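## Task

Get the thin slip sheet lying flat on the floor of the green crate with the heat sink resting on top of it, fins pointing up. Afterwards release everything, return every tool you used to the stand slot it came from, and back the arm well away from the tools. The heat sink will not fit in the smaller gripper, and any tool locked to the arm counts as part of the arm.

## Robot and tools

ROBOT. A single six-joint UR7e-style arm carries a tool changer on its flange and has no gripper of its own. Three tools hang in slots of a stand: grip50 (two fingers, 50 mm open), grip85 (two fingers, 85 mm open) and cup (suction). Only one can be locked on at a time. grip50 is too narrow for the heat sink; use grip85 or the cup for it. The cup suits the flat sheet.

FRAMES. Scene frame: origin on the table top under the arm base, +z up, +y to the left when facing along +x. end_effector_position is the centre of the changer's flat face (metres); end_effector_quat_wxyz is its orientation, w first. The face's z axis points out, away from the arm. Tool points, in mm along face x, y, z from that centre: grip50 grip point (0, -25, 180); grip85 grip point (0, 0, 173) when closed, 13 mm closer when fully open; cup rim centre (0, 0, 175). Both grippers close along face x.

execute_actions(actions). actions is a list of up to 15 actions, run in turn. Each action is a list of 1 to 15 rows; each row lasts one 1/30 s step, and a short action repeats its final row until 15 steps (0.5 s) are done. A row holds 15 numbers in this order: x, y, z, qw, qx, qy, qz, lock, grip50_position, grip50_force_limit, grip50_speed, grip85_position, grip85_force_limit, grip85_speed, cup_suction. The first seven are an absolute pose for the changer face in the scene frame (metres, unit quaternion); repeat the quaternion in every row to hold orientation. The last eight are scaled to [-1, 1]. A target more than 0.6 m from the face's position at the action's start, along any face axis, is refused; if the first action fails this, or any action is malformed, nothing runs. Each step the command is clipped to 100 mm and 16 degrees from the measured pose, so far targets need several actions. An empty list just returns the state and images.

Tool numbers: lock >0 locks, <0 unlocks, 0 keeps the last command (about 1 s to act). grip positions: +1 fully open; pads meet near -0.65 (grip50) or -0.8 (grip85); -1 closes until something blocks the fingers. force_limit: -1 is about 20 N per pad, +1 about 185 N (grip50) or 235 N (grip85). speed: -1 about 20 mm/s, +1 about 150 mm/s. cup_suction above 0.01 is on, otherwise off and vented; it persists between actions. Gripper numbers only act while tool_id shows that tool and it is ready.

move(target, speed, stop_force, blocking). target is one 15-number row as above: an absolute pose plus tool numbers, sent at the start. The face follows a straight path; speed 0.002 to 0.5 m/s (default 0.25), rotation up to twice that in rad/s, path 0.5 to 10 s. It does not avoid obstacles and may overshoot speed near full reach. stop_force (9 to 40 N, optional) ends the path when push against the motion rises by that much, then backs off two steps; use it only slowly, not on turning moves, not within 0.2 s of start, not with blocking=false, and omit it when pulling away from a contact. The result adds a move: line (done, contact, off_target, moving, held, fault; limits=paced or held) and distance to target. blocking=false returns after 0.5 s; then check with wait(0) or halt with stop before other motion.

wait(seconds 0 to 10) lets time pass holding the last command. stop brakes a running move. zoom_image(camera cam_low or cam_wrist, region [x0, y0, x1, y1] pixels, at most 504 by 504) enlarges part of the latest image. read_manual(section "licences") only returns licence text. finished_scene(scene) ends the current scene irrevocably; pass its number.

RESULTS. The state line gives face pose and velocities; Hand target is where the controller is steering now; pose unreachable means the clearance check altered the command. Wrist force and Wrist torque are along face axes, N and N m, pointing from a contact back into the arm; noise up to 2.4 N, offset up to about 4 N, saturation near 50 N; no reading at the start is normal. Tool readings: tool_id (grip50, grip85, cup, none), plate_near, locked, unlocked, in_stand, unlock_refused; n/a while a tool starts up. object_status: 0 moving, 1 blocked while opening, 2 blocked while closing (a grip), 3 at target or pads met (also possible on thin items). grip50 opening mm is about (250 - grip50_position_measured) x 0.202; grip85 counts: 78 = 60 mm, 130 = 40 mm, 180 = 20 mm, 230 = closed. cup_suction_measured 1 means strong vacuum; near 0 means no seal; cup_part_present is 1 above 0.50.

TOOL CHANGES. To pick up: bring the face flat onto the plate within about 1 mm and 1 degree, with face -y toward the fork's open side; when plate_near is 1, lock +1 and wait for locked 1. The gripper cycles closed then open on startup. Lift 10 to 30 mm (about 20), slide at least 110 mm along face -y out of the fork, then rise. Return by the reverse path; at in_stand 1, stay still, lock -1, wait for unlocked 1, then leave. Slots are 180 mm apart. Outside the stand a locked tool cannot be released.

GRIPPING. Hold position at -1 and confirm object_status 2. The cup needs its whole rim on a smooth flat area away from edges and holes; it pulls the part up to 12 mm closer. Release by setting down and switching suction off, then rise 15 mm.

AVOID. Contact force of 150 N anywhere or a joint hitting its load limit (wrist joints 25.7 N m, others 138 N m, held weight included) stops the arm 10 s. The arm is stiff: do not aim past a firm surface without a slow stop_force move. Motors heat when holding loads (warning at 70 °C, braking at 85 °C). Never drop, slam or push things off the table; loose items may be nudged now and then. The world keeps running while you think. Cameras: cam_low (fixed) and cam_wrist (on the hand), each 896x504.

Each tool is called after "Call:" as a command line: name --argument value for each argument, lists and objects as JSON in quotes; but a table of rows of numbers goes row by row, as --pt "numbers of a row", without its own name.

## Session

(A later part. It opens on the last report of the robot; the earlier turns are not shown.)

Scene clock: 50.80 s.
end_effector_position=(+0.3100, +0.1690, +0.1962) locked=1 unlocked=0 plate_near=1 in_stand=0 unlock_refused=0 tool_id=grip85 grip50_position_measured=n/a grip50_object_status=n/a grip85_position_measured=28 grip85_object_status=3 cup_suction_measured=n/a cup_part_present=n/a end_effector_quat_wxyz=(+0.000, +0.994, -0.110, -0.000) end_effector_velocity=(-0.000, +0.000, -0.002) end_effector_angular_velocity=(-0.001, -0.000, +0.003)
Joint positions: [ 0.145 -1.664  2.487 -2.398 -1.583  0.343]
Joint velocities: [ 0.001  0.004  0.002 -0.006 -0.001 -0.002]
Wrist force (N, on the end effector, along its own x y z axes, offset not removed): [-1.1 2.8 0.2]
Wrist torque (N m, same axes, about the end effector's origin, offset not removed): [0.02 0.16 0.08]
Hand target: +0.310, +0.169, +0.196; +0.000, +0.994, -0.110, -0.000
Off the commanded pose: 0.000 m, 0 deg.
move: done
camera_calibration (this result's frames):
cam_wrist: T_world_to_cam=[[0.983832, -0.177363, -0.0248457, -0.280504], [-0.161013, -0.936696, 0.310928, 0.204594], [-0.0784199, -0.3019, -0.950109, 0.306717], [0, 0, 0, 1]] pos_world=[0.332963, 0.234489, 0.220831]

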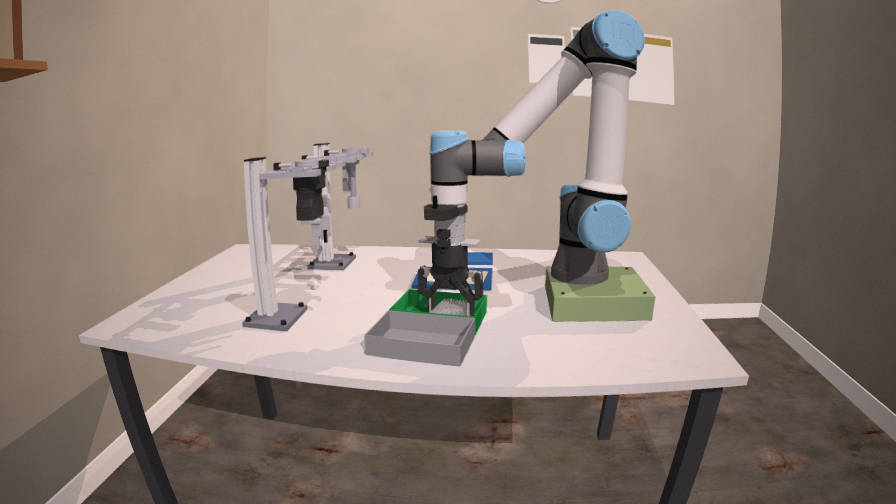

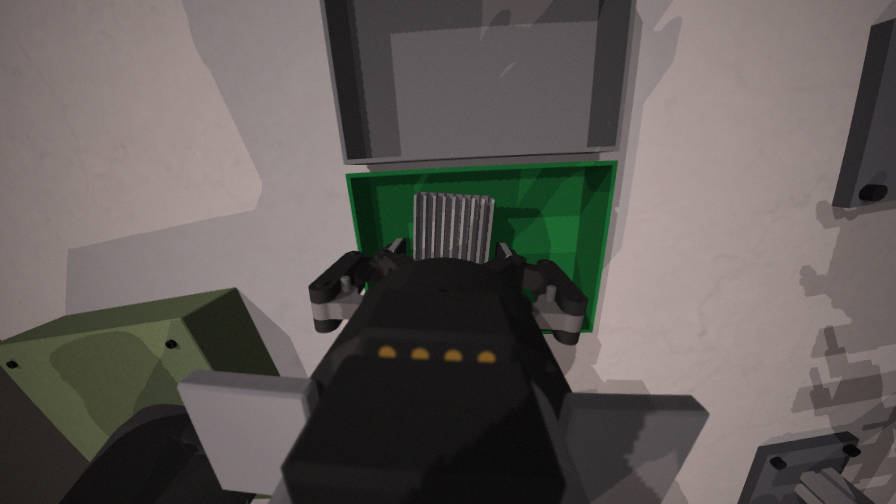

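Call:
move --target '[0.310,0.169,0.1965,0,0.994,-0.11,0,0,0,0,0,-1,-0.3,-0.5,0]'

Call:
move --target '[0.310,0.169,0.28,0,0.994,-0.11,0,0,0,0,0,-1,-0.3,-0.5,0]' --speed 0.1

Call:
move --target '[0.3386,0.173,0.30,0,0.9982,-0.06,0,0,0,0,0,-1,-0.3,-0.5,0]' --speed 0.1

Call:
move --target '[0.46,0.03,0.27,0,1,0,0,0,0,0,0,-1,-0.3,-0.5,0]' --speed 0.15

Call:
move --target '[0.46,0.03,0.203,0,1,0,0,0,0,0,0,-1,-0.3,-0.5,0]' --speed 0.06

Call:
move --target '[0.46,0.03,0.185,0,1,0,0,0,0,0,0,-1,-0.3,-0.5,0]' --speed 0.008 --stop_force 10

Scene clock: 56.60 s.
end_effector_position=(+0.3100, +0.1690, +0.1965) locked=1 unlocked=0 plate_near=1 in_stand=0 unlock_refused=0 tool_id=grip85 grip50_position_measured=n/a grip50_object_status=n/a grip85_position_measured=80 grip85_object_status=2 cup_suction_measured=n/a cup_part_present=n/a end_effector_quat_wxyz=(+0.000, +0.994, -0.110, +0.000) end_effector_velocity=(+0.000, -0.000, +0.000) end_effector_angular_velocity=(+0.001, -0.000, +0.000)
Joint positions: [ 0.145 -1.665  2.486 -2.397 -1.583  0.343]
Joint velocities: [-0.    -0.001 -0.     0.     0.    -0.001]
Wrist force (N, on the end effector, along its own x y z axes, offset not removed): [-0.5 1.3 -20.7]
Wrist torque (N m, same axes, about the end effector's origin, offset not removed): [0.09 0.06 0.23]
Hand target: +0.310, +0.169, +0.196; -0.000, +0.994, -0.110, +0.000
Off the commanded pose: 0.000 m, 0 deg.
move: done
camera_calibration (this result's frames):
cam_wrist: T_world_to_cam=[[0.98384, -0.177328, -0.0247691, -0.280517], [-0.161002, -0.936696, 0.310933, 0.204492], [-0.0783381, -0.30192, -0.950109, 0.307004], [0, 0, 0, 1]] pos_world=[0.332958, 0.234494, 0.221155]

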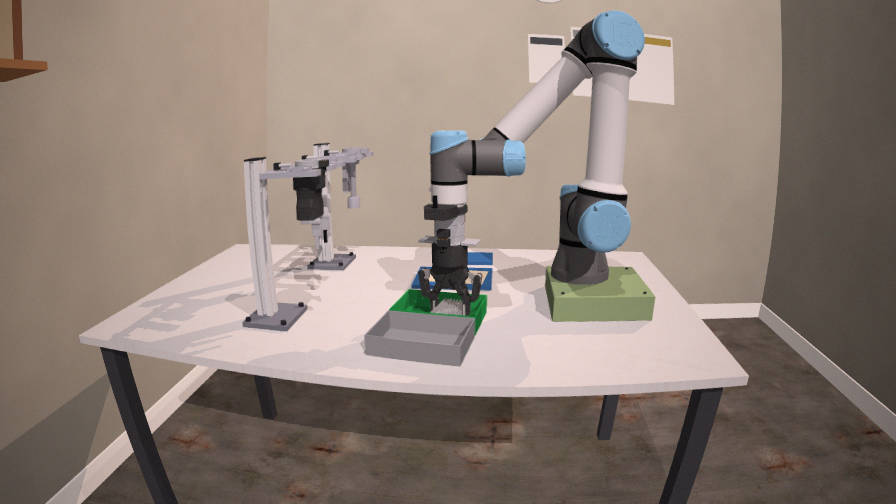

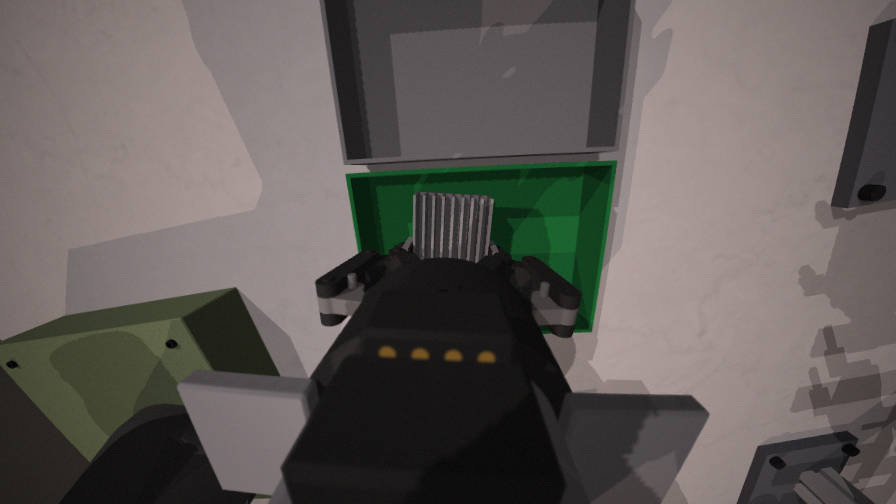

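Scene clock: 57.90 s.
end_effector_position=(+0.3100, +0.1690, +0.2798) locked=1 unlocked=0 plate_near=1 in_stand=0 unlock_refused=0 tool_id=grip85 grip50_position_measured=n/a grip50_object_status=n/a grip85_position_measured=80 grip85_object_status=2 cup_suction_measured=n/a cup_part_present=n/a end_effector_quat_wxyz=(+0.000, +0.994, -0.110, +0.000) end_effector_velocity=(+0.000, -0.000, +0.001) end_effector_angular_velocity=(-0.000, +0.002, +0.000)
Joint positions: [ 0.148 -1.847  2.352 -2.08  -1.583  0.347]
Joint velocities: [-0.001 -0.001 -0.003  0.006  0.    -0.001]
Wrist force (N, on the end effector, along its own x y z axes, offset not removed): [-4.3 -0.1 -2.9]
Wrist torque (N m, same axes, about the end effector's origin, offset not removed): [0.06 0.29 0.06]
Hand target: +0.310, +0.169, +0.280; -0.000, +0.994, -0.110, -0.000
Off the commanded pose: 0.000 m, 0 deg.
move: done
camera_calibration (this result's frames):
cam_wrist: T_world_to_cam=[[0.983817, -0.177457, -0.0247603, -0.278368], [-0.161123, -0.936655, 0.310993, 0.178594], [-0.0783798, -0.301971, -0.95009, 0.386169], [0, 0, 0, 1]] pos_world=[0.332907, 0.234495, 0.304461]

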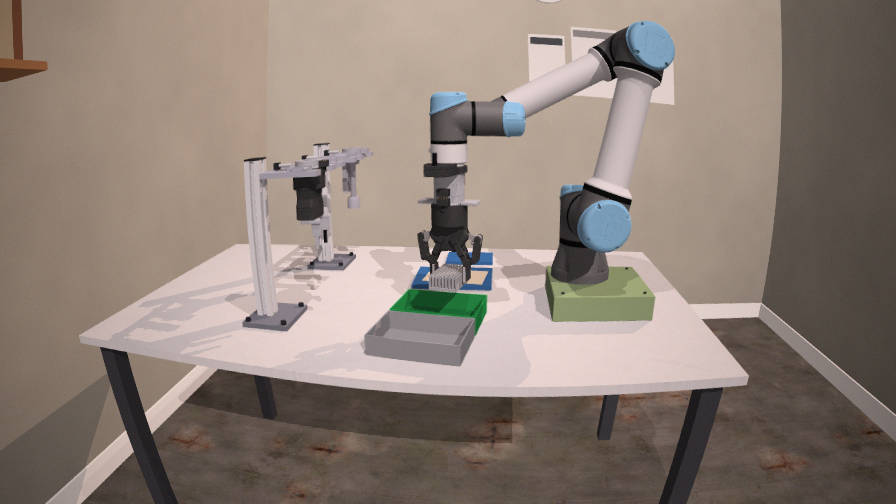

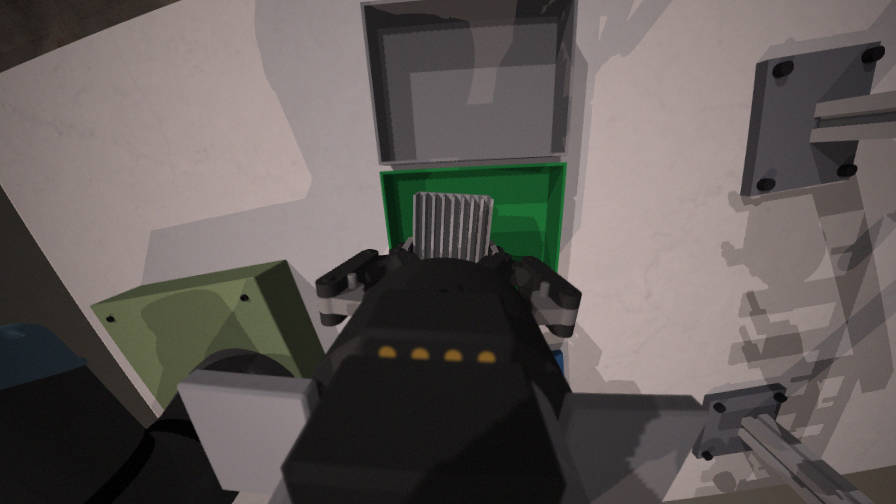

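Scene clock: 58.83 s.
end_effector_position=(+0.3385, +0.1730, +0.3000) locked=1 unlocked=0 plate_near=1 in_stand=0 unlock_refused=0 tool_id=grip85 grip50_position_measured=n/a grip50_object_status=n/a grip85_position_measured=80 grip85_object_status=2 cup_suction_measured=n/a cup_part_present=n/a end_effector_quat_wxyz=(+0.000, +0.998, -0.060, +0.000) end_effector_velocity=(+0.001, +0.000, +0.001) end_effector_angular_velocity=(+0.001, -0.001, +0.002)
Joint positions: [ 0.15  -1.796  2.258 -2.037 -1.583  0.248]
Joint velocities: [-0.     0.001 -0.004  0.002  0.001 -0.002]
Wrist force (N, on the end effector, along its own x y z axes, offset not removed): [2.0 1.8 -0.2]
Wrist torque (N m, same axes, about the end effector's origin, offset not removed): [0.13 -0.05 -0.07]
Hand target: +0.339, +0.173, +0.300; -0.000, +0.998, -0.060, -0.000
Off the commanded pose: 0.000 m, 0 deg.
move: done
camera_calibration (this result's frames):
cam_wrist: T_world_to_cam=[[0.996624, -0.0782727, -0.0247928, -0.326707], [-0.0667225, -0.948066, 0.310996, 0.150645], [-0.0478478, -0.308292, -0.950088, 0.399501], [0, 0, 0, 1]] pos_world=[0.354771, 0.240412, 0.324611]

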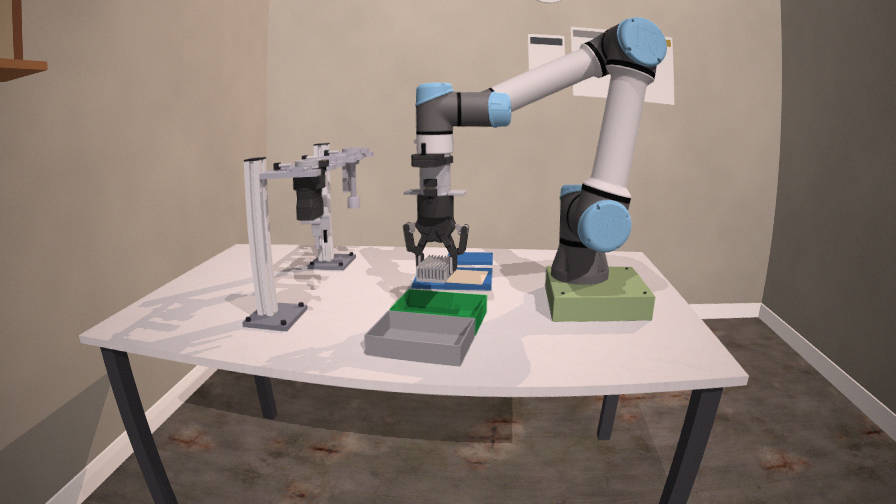

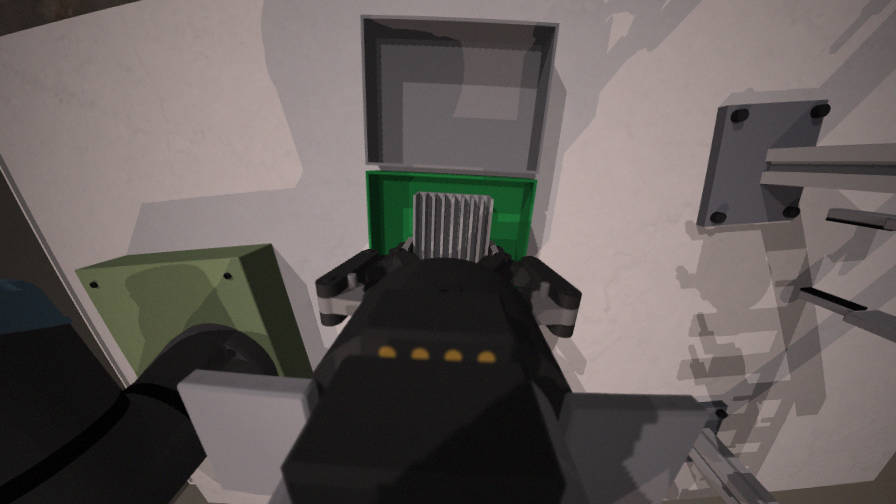

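Scene clock: 60.60 s.
end_effector_position=(+0.4599, +0.0301, +0.2701) locked=1 unlocked=0 plate_near=1 in_stand=0 unlock_refused=0 tool_id=grip85 grip50_position_measured=n/a grip50_object_status=n/a grip85_position_measured=80 grip85_object_status=2 cup_suction_measured=n/a cup_part_present=n/a end_effector_quat_wxyz=(+0.000, +1.000, -0.000, +0.000) end_effector_velocity=(+0.001, -0.000, -0.001) end_effector_angular_velocity=(+0.000, +0.001, +0.004)
Joint positions: [-0.198 -1.547  2.122 -2.155 -1.581 -0.22 ]
Joint velocities: [-0.     0.004 -0.002 -0.001  0.    -0.004]
Wrist force (N, on the end effector, along its own x y z axes, offset not removed): [-2.6 2.1 -2.6]
Wrist torque (N m, same axes, about the end effector's origin, offset not removed): [0.02 0.26 -0.04]
Hand target: +0.460, +0.030, +0.270; +0.000, +1.000, +0.000, +0.000
Off the commanded pose: 0.000 m, 0 deg.
move: done
camera_calibration (this result's frames):
cam_wrist: T_world_to_cam=[[0.998823, 0.0419406, -0.0243812, -0.464405], [0.0474564, -0.949011, 0.31165, -0.0201112], [-0.0100672, -0.31244, -0.949884, 0.315634], [0, 0, 0, 1]] pos_world=[0.46799, 0.0990085, 0.294761]

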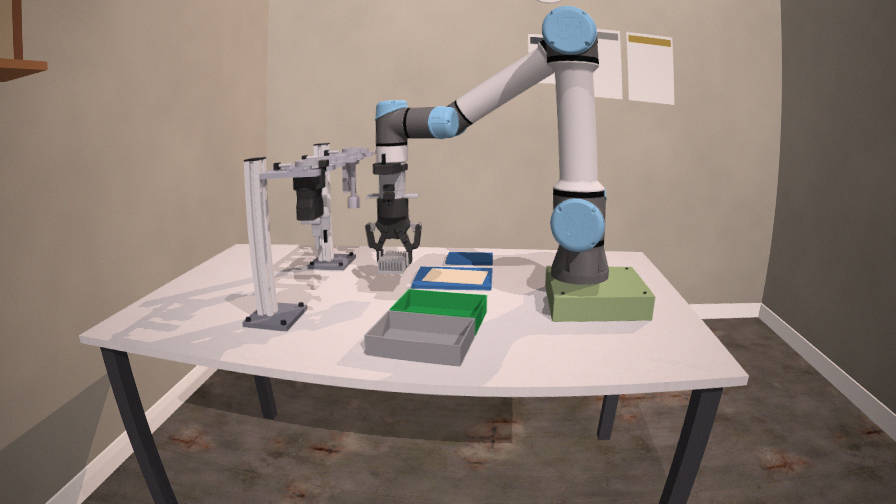

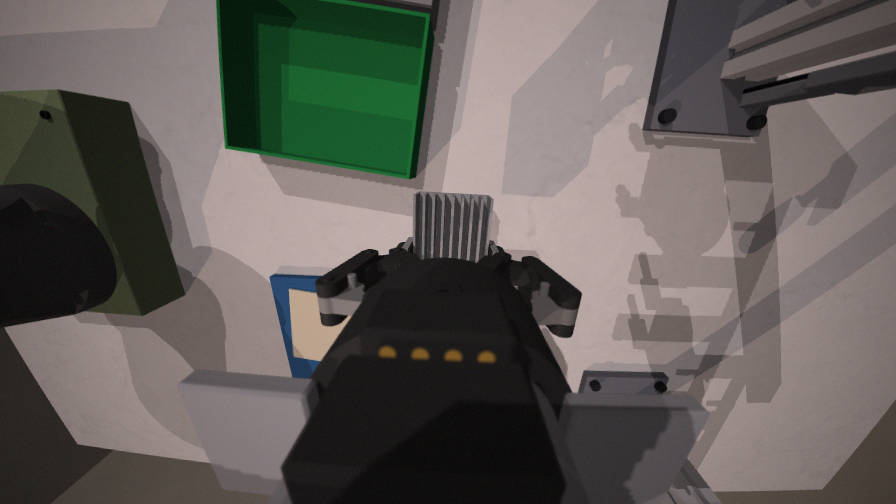

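Scene clock: 62.10 s.
end_effector_position=(+0.4600, +0.0300, +0.2032) locked=1 unlocked=0 plate_near=1 in_stand=0 unlock_refused=0 tool_id=grip85 grip50_position_measured=n/a grip50_object_status=n/a grip85_position_measured=80 grip85_object_status=2 cup_suction_measured=n/a cup_part_present=n/a end_effector_quat_wxyz=(+0.000, +1.000, -0.000, -0.000) end_effector_velocity=(+0.000, -0.000, -0.002) end_effector_angular_velocity=(-0.000, -0.001, -0.001)
Joint positions: [-0.199 -1.427  2.206 -2.359 -1.581 -0.222]
Joint velocities: [-0.     0.003  0.002 -0.006 -0.     0.   ]
Wrist force (N, on the end effector, along its own x y z axes, offset not removed): [-1.2 -3.3 0.1]
Wrist torque (N m, same axes, about the end effector's origin, offset not removed): [-0.21 -0.01 -0.03]
Hand target: +0.460, +0.030, +0.203; +0.000, +1.000, -0.000, -0.000
Off the commanded pose: 0.000 m, 0 deg.
move: done
camera_calibration (this result's frames):
cam_wrist: T_world_to_cam=[[0.998807, 0.0420447, -0.024848, -0.466047], [0.0476931, -0.949238, 0.310923, 0.00071525], [-0.010514, -0.311737, -0.95011, 0.252272], [0, 0, 0, 1]] pos_world=[0.468109, 0.0989164, 0.227884]

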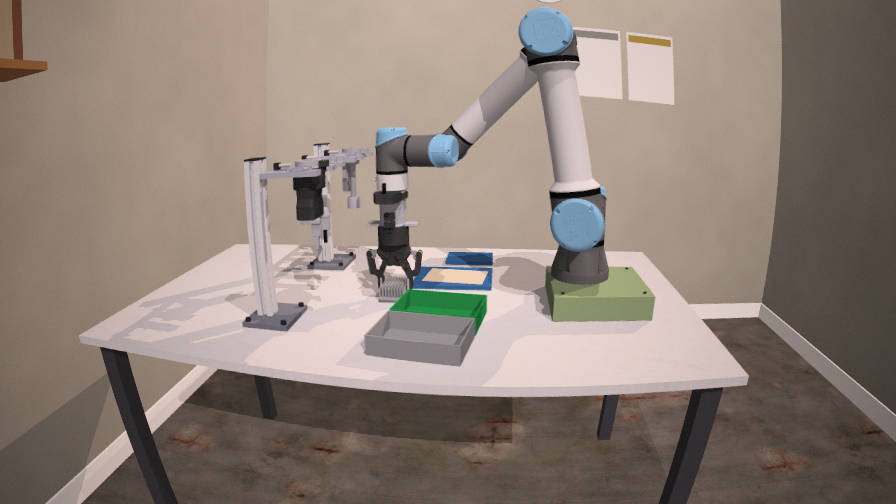

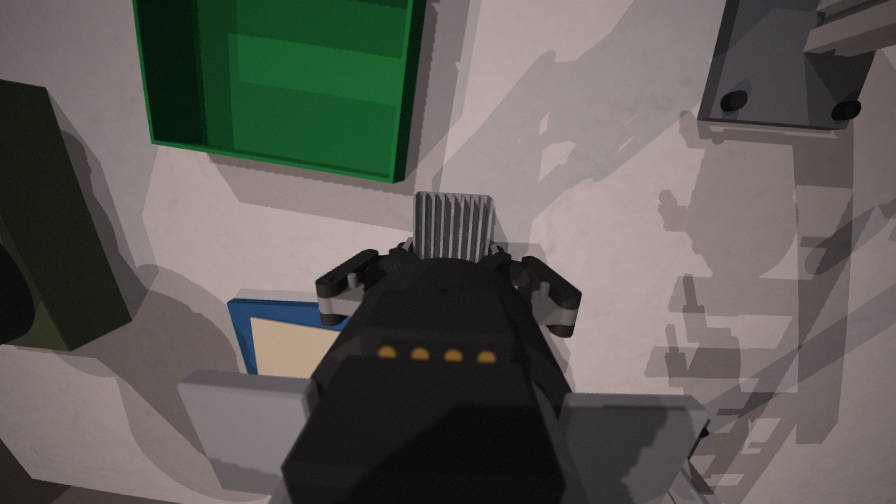

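Scene clock: 63.67 s.
end_effector_position=(+0.4601, +0.0300, +0.1937) locked=1 unlocked=0 plate_near=1 in_stand=0 unlock_refused=0 tool_id=grip85 grip50_position_measured=n/a grip50_object_status=n/a grip85_position_measured=80 grip85_object_status=2 cup_suction_measured=n/a cup_part_present=n/a end_effector_quat_wxyz=(+0.000, +1.000, +0.000, +0.000) end_effector_velocity=(-0.001, -0.000, +0.001) end_effector_angular_velocity=(-0.000, +0.007, -0.000)
Joint positions: [-0.2   -1.407  2.216 -2.389 -1.58  -0.222]
Joint velocities: [-0.    -0.002 -0.002  0.01  -0.002 -0.   ]
Wrist force (N, on the end effector, along its own x y z axes, offset not removed): [4.7 -1.0 -33.1]
Wrist torque (N m, same axes, about the end effector's origin, offset not removed): [-0.29 1.35 -0.26]
Hand target: +0.460, +0.030, +0.194; +0.000, +1.000, +0.000, +0.000
Off the commanded pose: 0.009 m, 0 deg.
move: contact
camera_calibration (this result's frames):
cam_wrist: T_world_to_cam=[[0.998812, 0.0420456, -0.0246232, -0.466349], [0.0476243, -0.949232, 0.310951, 0.00371331], [-0.0102991, -0.311754, -0.950107, 0.243084], [0, 0, 0, 1]] pos_world=[0.468121, 0.098915, 0.218318]

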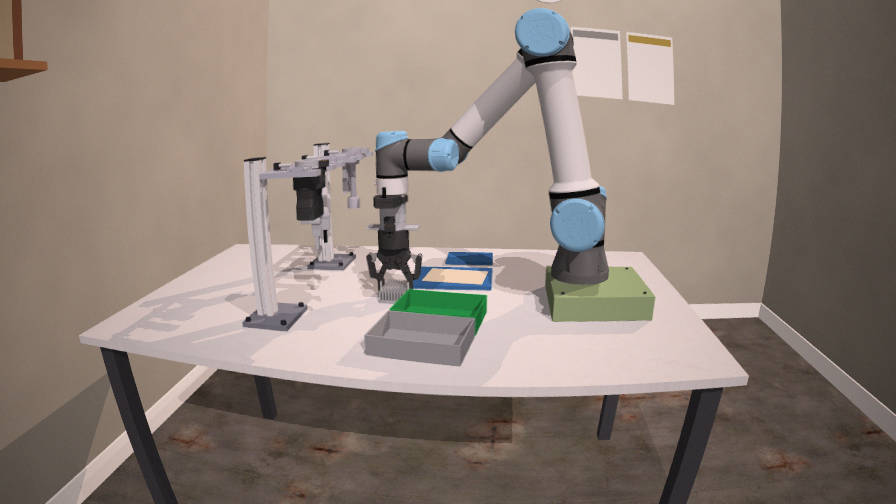

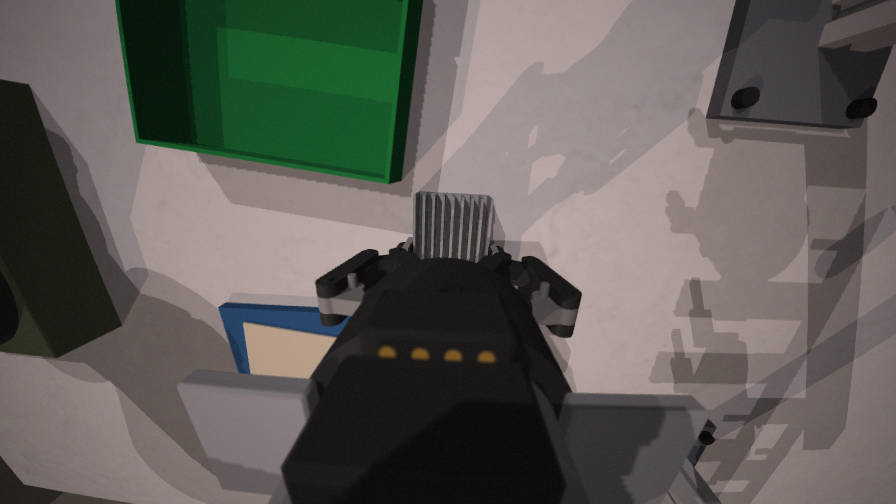

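Call:
move --target '[0.46,0.03,0.194,0,1,0,0,0,0,0,0,1,0,0,0]'

Call:
move --target '[0.46,0.03,0.27,0,1,0,0,0,0,0,0,1,0,0,0]' --speed 0.1

Call:
move --target '[0.47,-0.0145,0.381,0,0.7040,0.7102,0,0,0,0,0,1,0,0,0]' --speed 0.25

Call:
move --target '[0.6238,-0.0132,0.381,0,0.7040,0.7102,0,0,0,0,0,1,0,0,0]' --speed 0.07

Call:
move --target '[0.6238,-0.0132,0.362,0,0.7040,0.7102,0,0,0,0,0,1,0,0,0]' --speed 0.01 --stop_force 15

Scene clock: 68.67 s.
end_effector_position=(+0.4600, +0.0300, +0.1940) locked=1 unlocked=0 plate_near=1 in_stand=0 unlock_refused=0 tool_id=grip85 grip50_position_measured=n/a grip50_object_status=n/a grip85_position_measured=3 grip85_object_status=3 cup_suction_measured=n/a cup_part_present=n/a end_effector_quat_wxyz=(+0.000, +1.000, +0.000, -0.000) end_effector_velocity=(-0.000, +0.000, -0.001) end_effector_angular_velocity=(+0.001, +0.002, -0.000)
Joint positions: [-0.2   -1.407  2.216 -2.388 -1.581 -0.222]
Joint velocities: [0.    0.001 0.    0.001 0.    0.   ]
Wrist force (N, on the end effector, along its own x y z axes, offset not removed): [0.8 3.1 -4.3]
Wrist torque (N m, same axes, about the end effector's origin, offset not removed): [0.15 -0.04 0.17]
Hand target: +0.460, +0.030, +0.194; +0.000, +1.000, -0.000, -0.000
Off the commanded pose: 0.000 m, 0 deg.
move: done
camera_calibration (this result's frames):
cam_wrist: T_world_to_cam=[[0.998807, 0.0420473, -0.0248424, -0.466239], [0.0476939, -0.949236, 0.310927, 0.0035966], [-0.0105076, -0.311741, -0.950109, 0.243501], [0, 0, 0, 1]] pos_world=[0.46807, 0.0989273, 0.218651]

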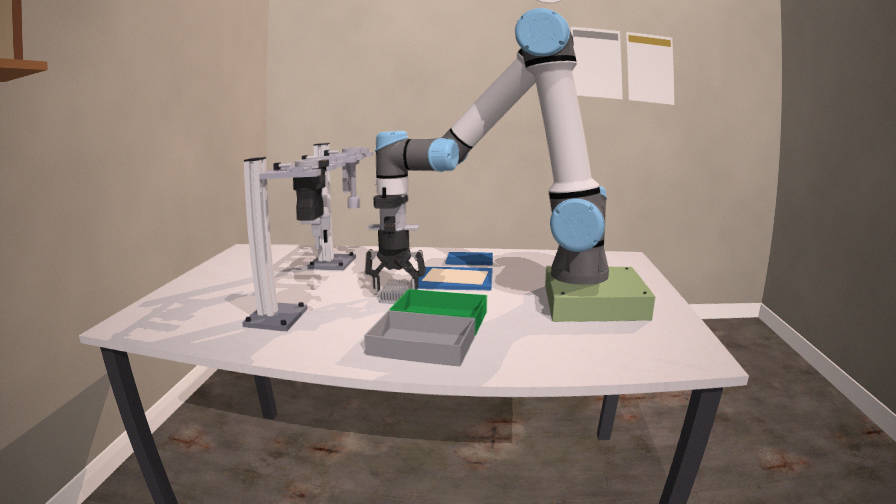

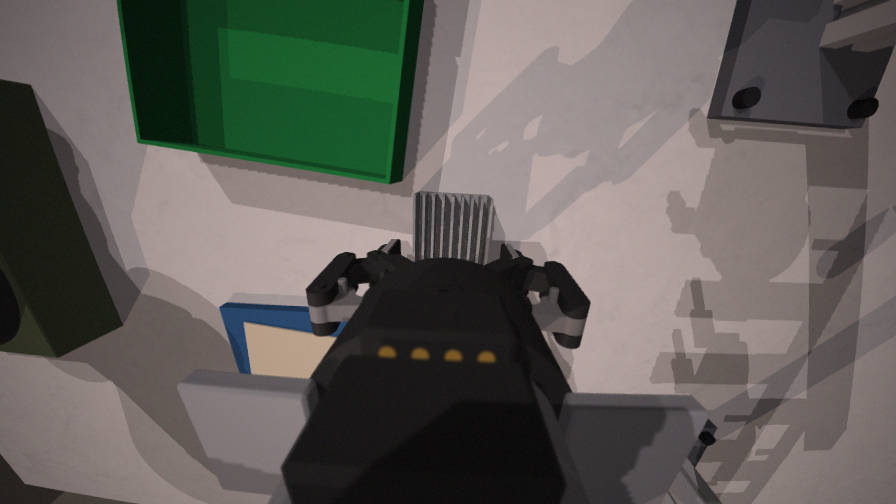

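Scene clock: 69.90 s.
end_effector_position=(+0.4599, +0.0300, +0.2698) locked=1 unlocked=0 plate_near=1 in_stand=0 unlock_refused=0 tool_id=grip85 grip50_position_measured=n/a grip50_object_status=n/a grip85_position_measured=3 grip85_object_status=3 cup_suction_measured=n/a cup_part_present=n/a end_effector_quat_wxyz=(+0.000, +1.000, +0.000, +0.000) end_effector_velocity=(-0.000, -0.000, +0.002) end_effector_angular_velocity=(+0.001, -0.000, -0.001)
Joint positions: [-0.198 -1.546  2.122 -2.155 -1.581 -0.22 ]
Joint velocities: [-0.    -0.003 -0.002  0.005  0.001  0.   ]
Wrist force (N, on the end effector, along its own x y z axes, offset not removed): [-3.3 0.1 -1.0]
Wrist torque (N m, same axes, about the end effector's origin, offset not removed): [0.06 0.30 -0.06]
Hand target: +0.460, +0.030, +0.270; -0.000, +1.000, -0.000, +0.000
Off the commanded pose: 0.000 m, 0 deg.
move: done
camera_calibration (this result's frames):
cam_wrist: T_world_to_cam=[[0.998807, 0.0420542, -0.0248007, -0.464322], [0.0476874, -0.949238, 0.310924, -0.0199547], [-0.0104661, -0.311736, -0.950111, 0.315537], [0, 0, 0, 1]] pos_world=[0.468022, 0.0989491, 0.294484]

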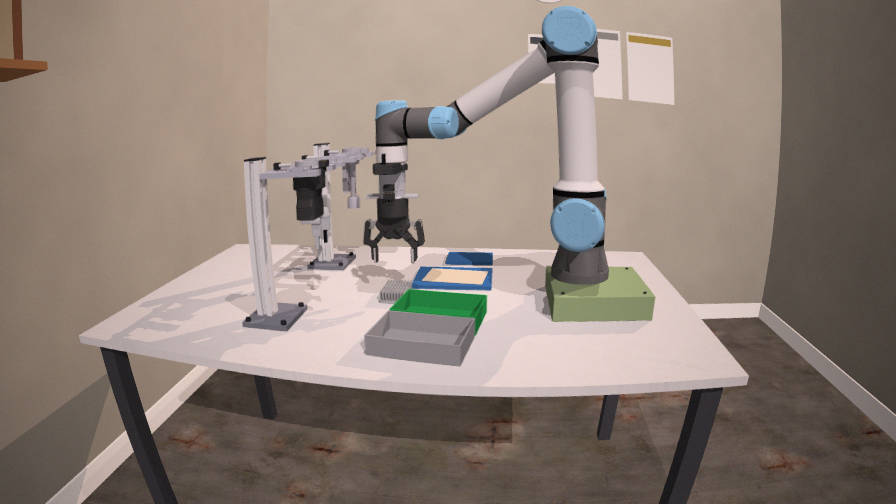

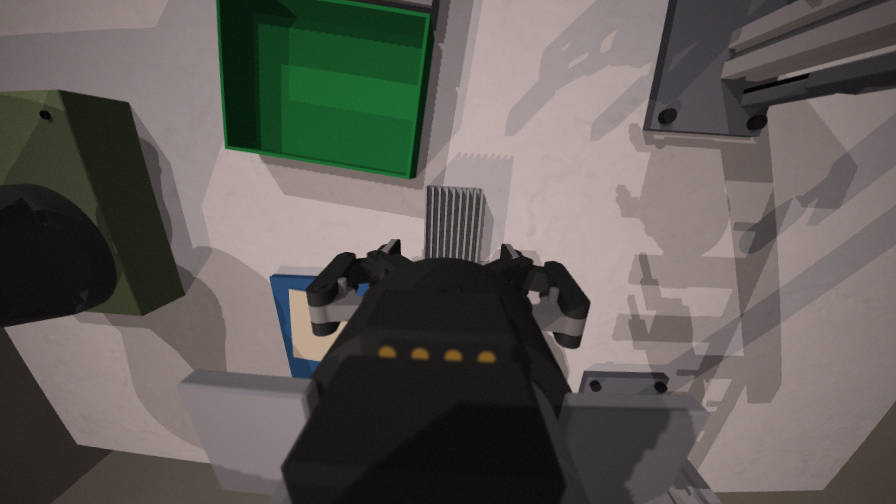

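Scene clock: 73.53 s.
end_effector_position=(+0.4699, -0.0145, +0.3809) locked=1 unlocked=0 plate_near=1 in_stand=0 unlock_refused=0 tool_id=grip85 grip50_position_measured=n/a grip50_object_status=n/a grip85_position_measured=3 grip85_object_status=3 cup_suction_measured=n/a cup_part_present=n/a end_effector_quat_wxyz=(+0.000, +0.704, +0.710, -0.000) end_effector_velocity=(-0.000, -0.000, +0.001) end_effector_angular_velocity=(-0.002, -0.001, +0.009)
Joint positions: [-0.287 -1.644  1.904 -1.84  -1.58  -1.887]
Joint velocities: [-0.    -0.001 -0.001  0.001 -0.002 -0.01 ]
Wrist force (N, on the end effector, along its own x y z axes, offset not removed): [-4.1 -3.0 -3.4]
Wrist torque (N m, same axes, about the end effector's origin, offset not removed): [-0.24 0.17 -0.15]
Hand target: +0.470, -0.014, +0.381; +0.000, +0.704, +0.710, -0.000
Off the commanded pose: 0.000 m, 0 deg.
move: done
camera_calibration (this result's frames):
cam_wrist: T_world_to_cam=[[-0.0499749, 0.998435, -0.025089, 0.0371242], [0.948801, 0.0553054, 0.310995, -0.506161], [0.311896, -0.00826253, -0.95008, 0.260223], [0, 0, 0, 1]] pos_world=[0.400939, -0.00692257, 0.405577]

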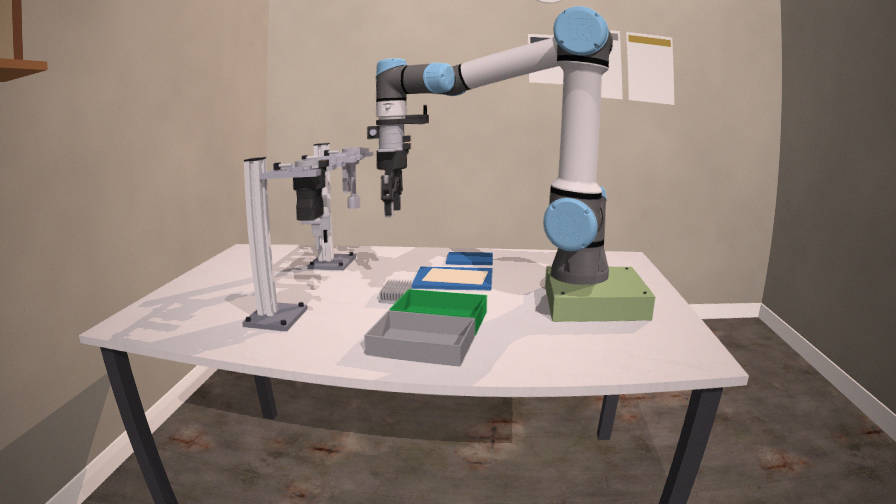

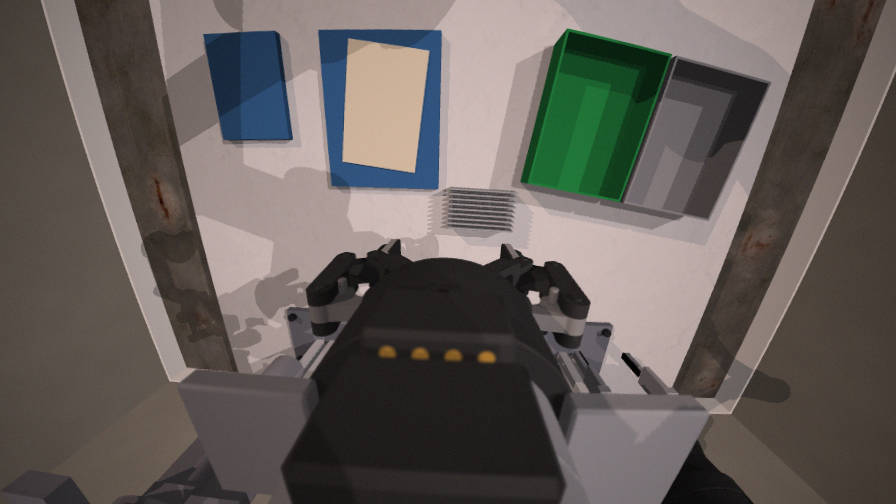

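Scene clock: 76.13 s.
end_effector_position=(+0.6236, -0.0133, +0.3812) locked=1 unlocked=0 plate_near=1 in_stand=0 unlock_refused=0 tool_id=grip85 grip50_position_measured=n/a grip50_object_status=n/a grip85_position_measured=3 grip85_object_status=3 cup_suction_measured=n/a cup_part_present=n/a end_effector_quat_wxyz=(-0.000, +0.704, +0.710, +0.000) end_effector_velocity=(+0.002, +0.000, +0.000) end_effector_angular_velocity=(+0.001, +0.000, +0.003)
Joint positions: [-0.207 -1.277  1.489 -1.791 -1.58  -1.809]
Joint velocities: [ 0.001  0.004 -0.006  0.002  0.001 -0.002]
Wrist force (N, on the end effector, along its own x y z axes, offset not removed): [-2.4 -2.4 -3.2]
Wrist torque (N m, same axes, about the end effector's origin, offset not removed): [-0.15 0.14 -0.07]
Hand target: +0.624, -0.013, +0.381; -0.000, +0.704, +0.710, +0.000
Off the commanded pose: 0.000 m, 0 deg.
move: done
camera_calibration (this result's frames):
cam_wrist: T_world_to_cam=[[-0.0508031, 0.998405, -0.0246383, 0.043982], [0.948797, 0.055951, 0.310893, -0.652088], [0.311776, -0.00758238, -0.950125, 0.212649], [0, 0, 0, 1]] pos_world=[0.554635, -0.00581444, 0.405857]

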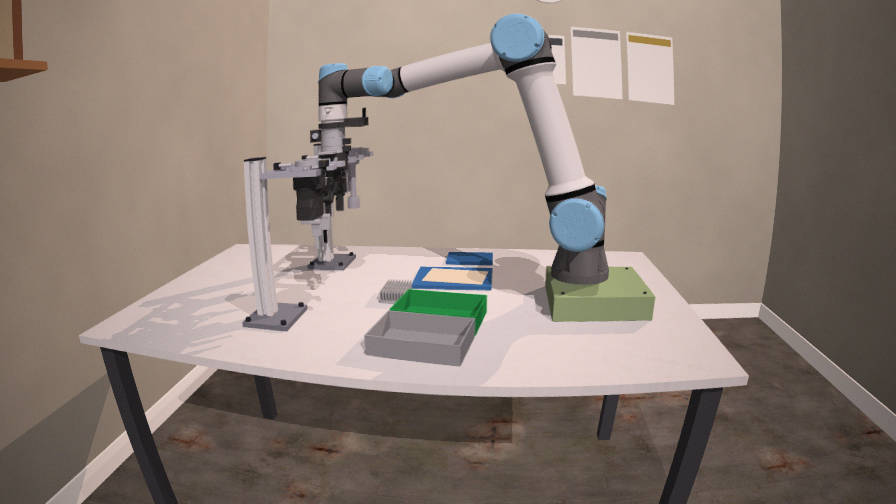

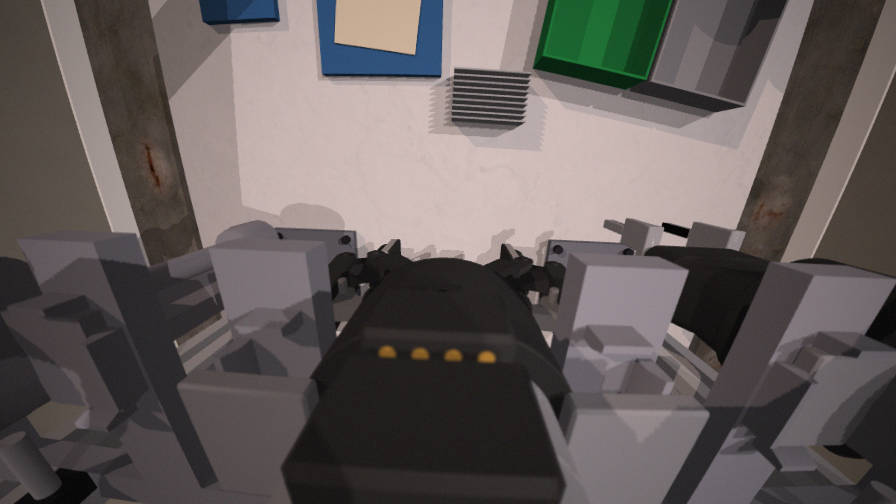

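Scene clock: 78.27 s.
end_effector_position=(+0.6238, -0.0132, +0.3621) locked=1 unlocked=0 plate_near=1 in_stand=1 unlock_refused=0 tool_id=grip85 grip50_position_measured=n/a grip50_object_status=n/a grip85_position_measured=3 grip85_object_status=3 cup_suction_measured=n/a cup_part_present=n/a end_effector_quat_wxyz=(-0.000, +0.704, +0.710, -0.000) end_effector_velocity=(-0.000, +0.001, -0.001) end_effector_angular_velocity=(-0.001, -0.001, +0.002)
Joint positions: [-0.207 -1.266  1.524 -1.838 -1.58  -1.809]
Joint velocities: [ 0.001  0.     0.003 -0.004 -0.001 -0.   ]
Wrist force (N, on the end effector, along its own x y z axes, offset not removed): [-2.7 0.6 1.8]
Wrist torque (N m, same axes, about the end effector's origin, offset not removed): [-0.04 0.25 -0.23]
Hand target: +0.624, -0.013, +0.362; -0.000, +0.704, +0.710, -0.000
Off the commanded pose: 0.000 m, 0 deg.
move: done
camera_calibration (this result's frames):
cam_wrist: T_world_to_cam=[[-0.050802, 0.9984, -0.0248235, 0.0435104], [0.948786, 0.0560078, 0.310915, -0.646346], [0.311808, -0.00775715, -0.950114, 0.194469], [0, 0, 0, 1]] pos_world=[0.554817, -0.00573188, 0.386806]

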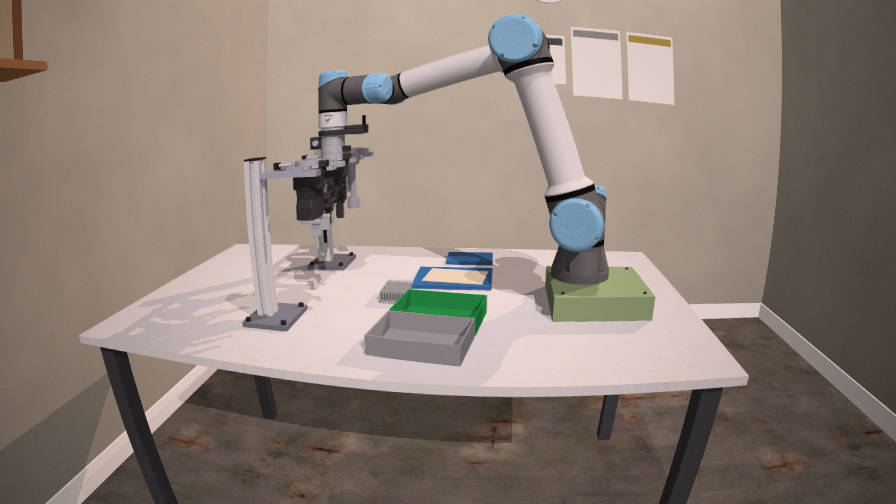

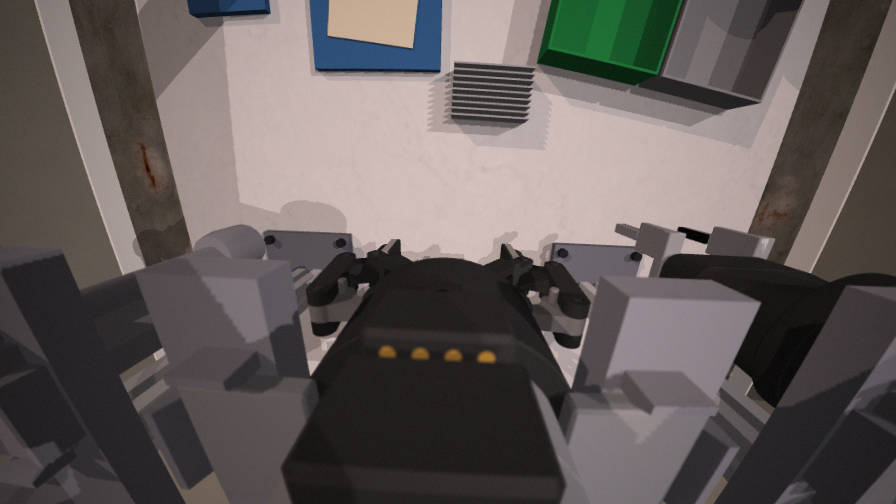

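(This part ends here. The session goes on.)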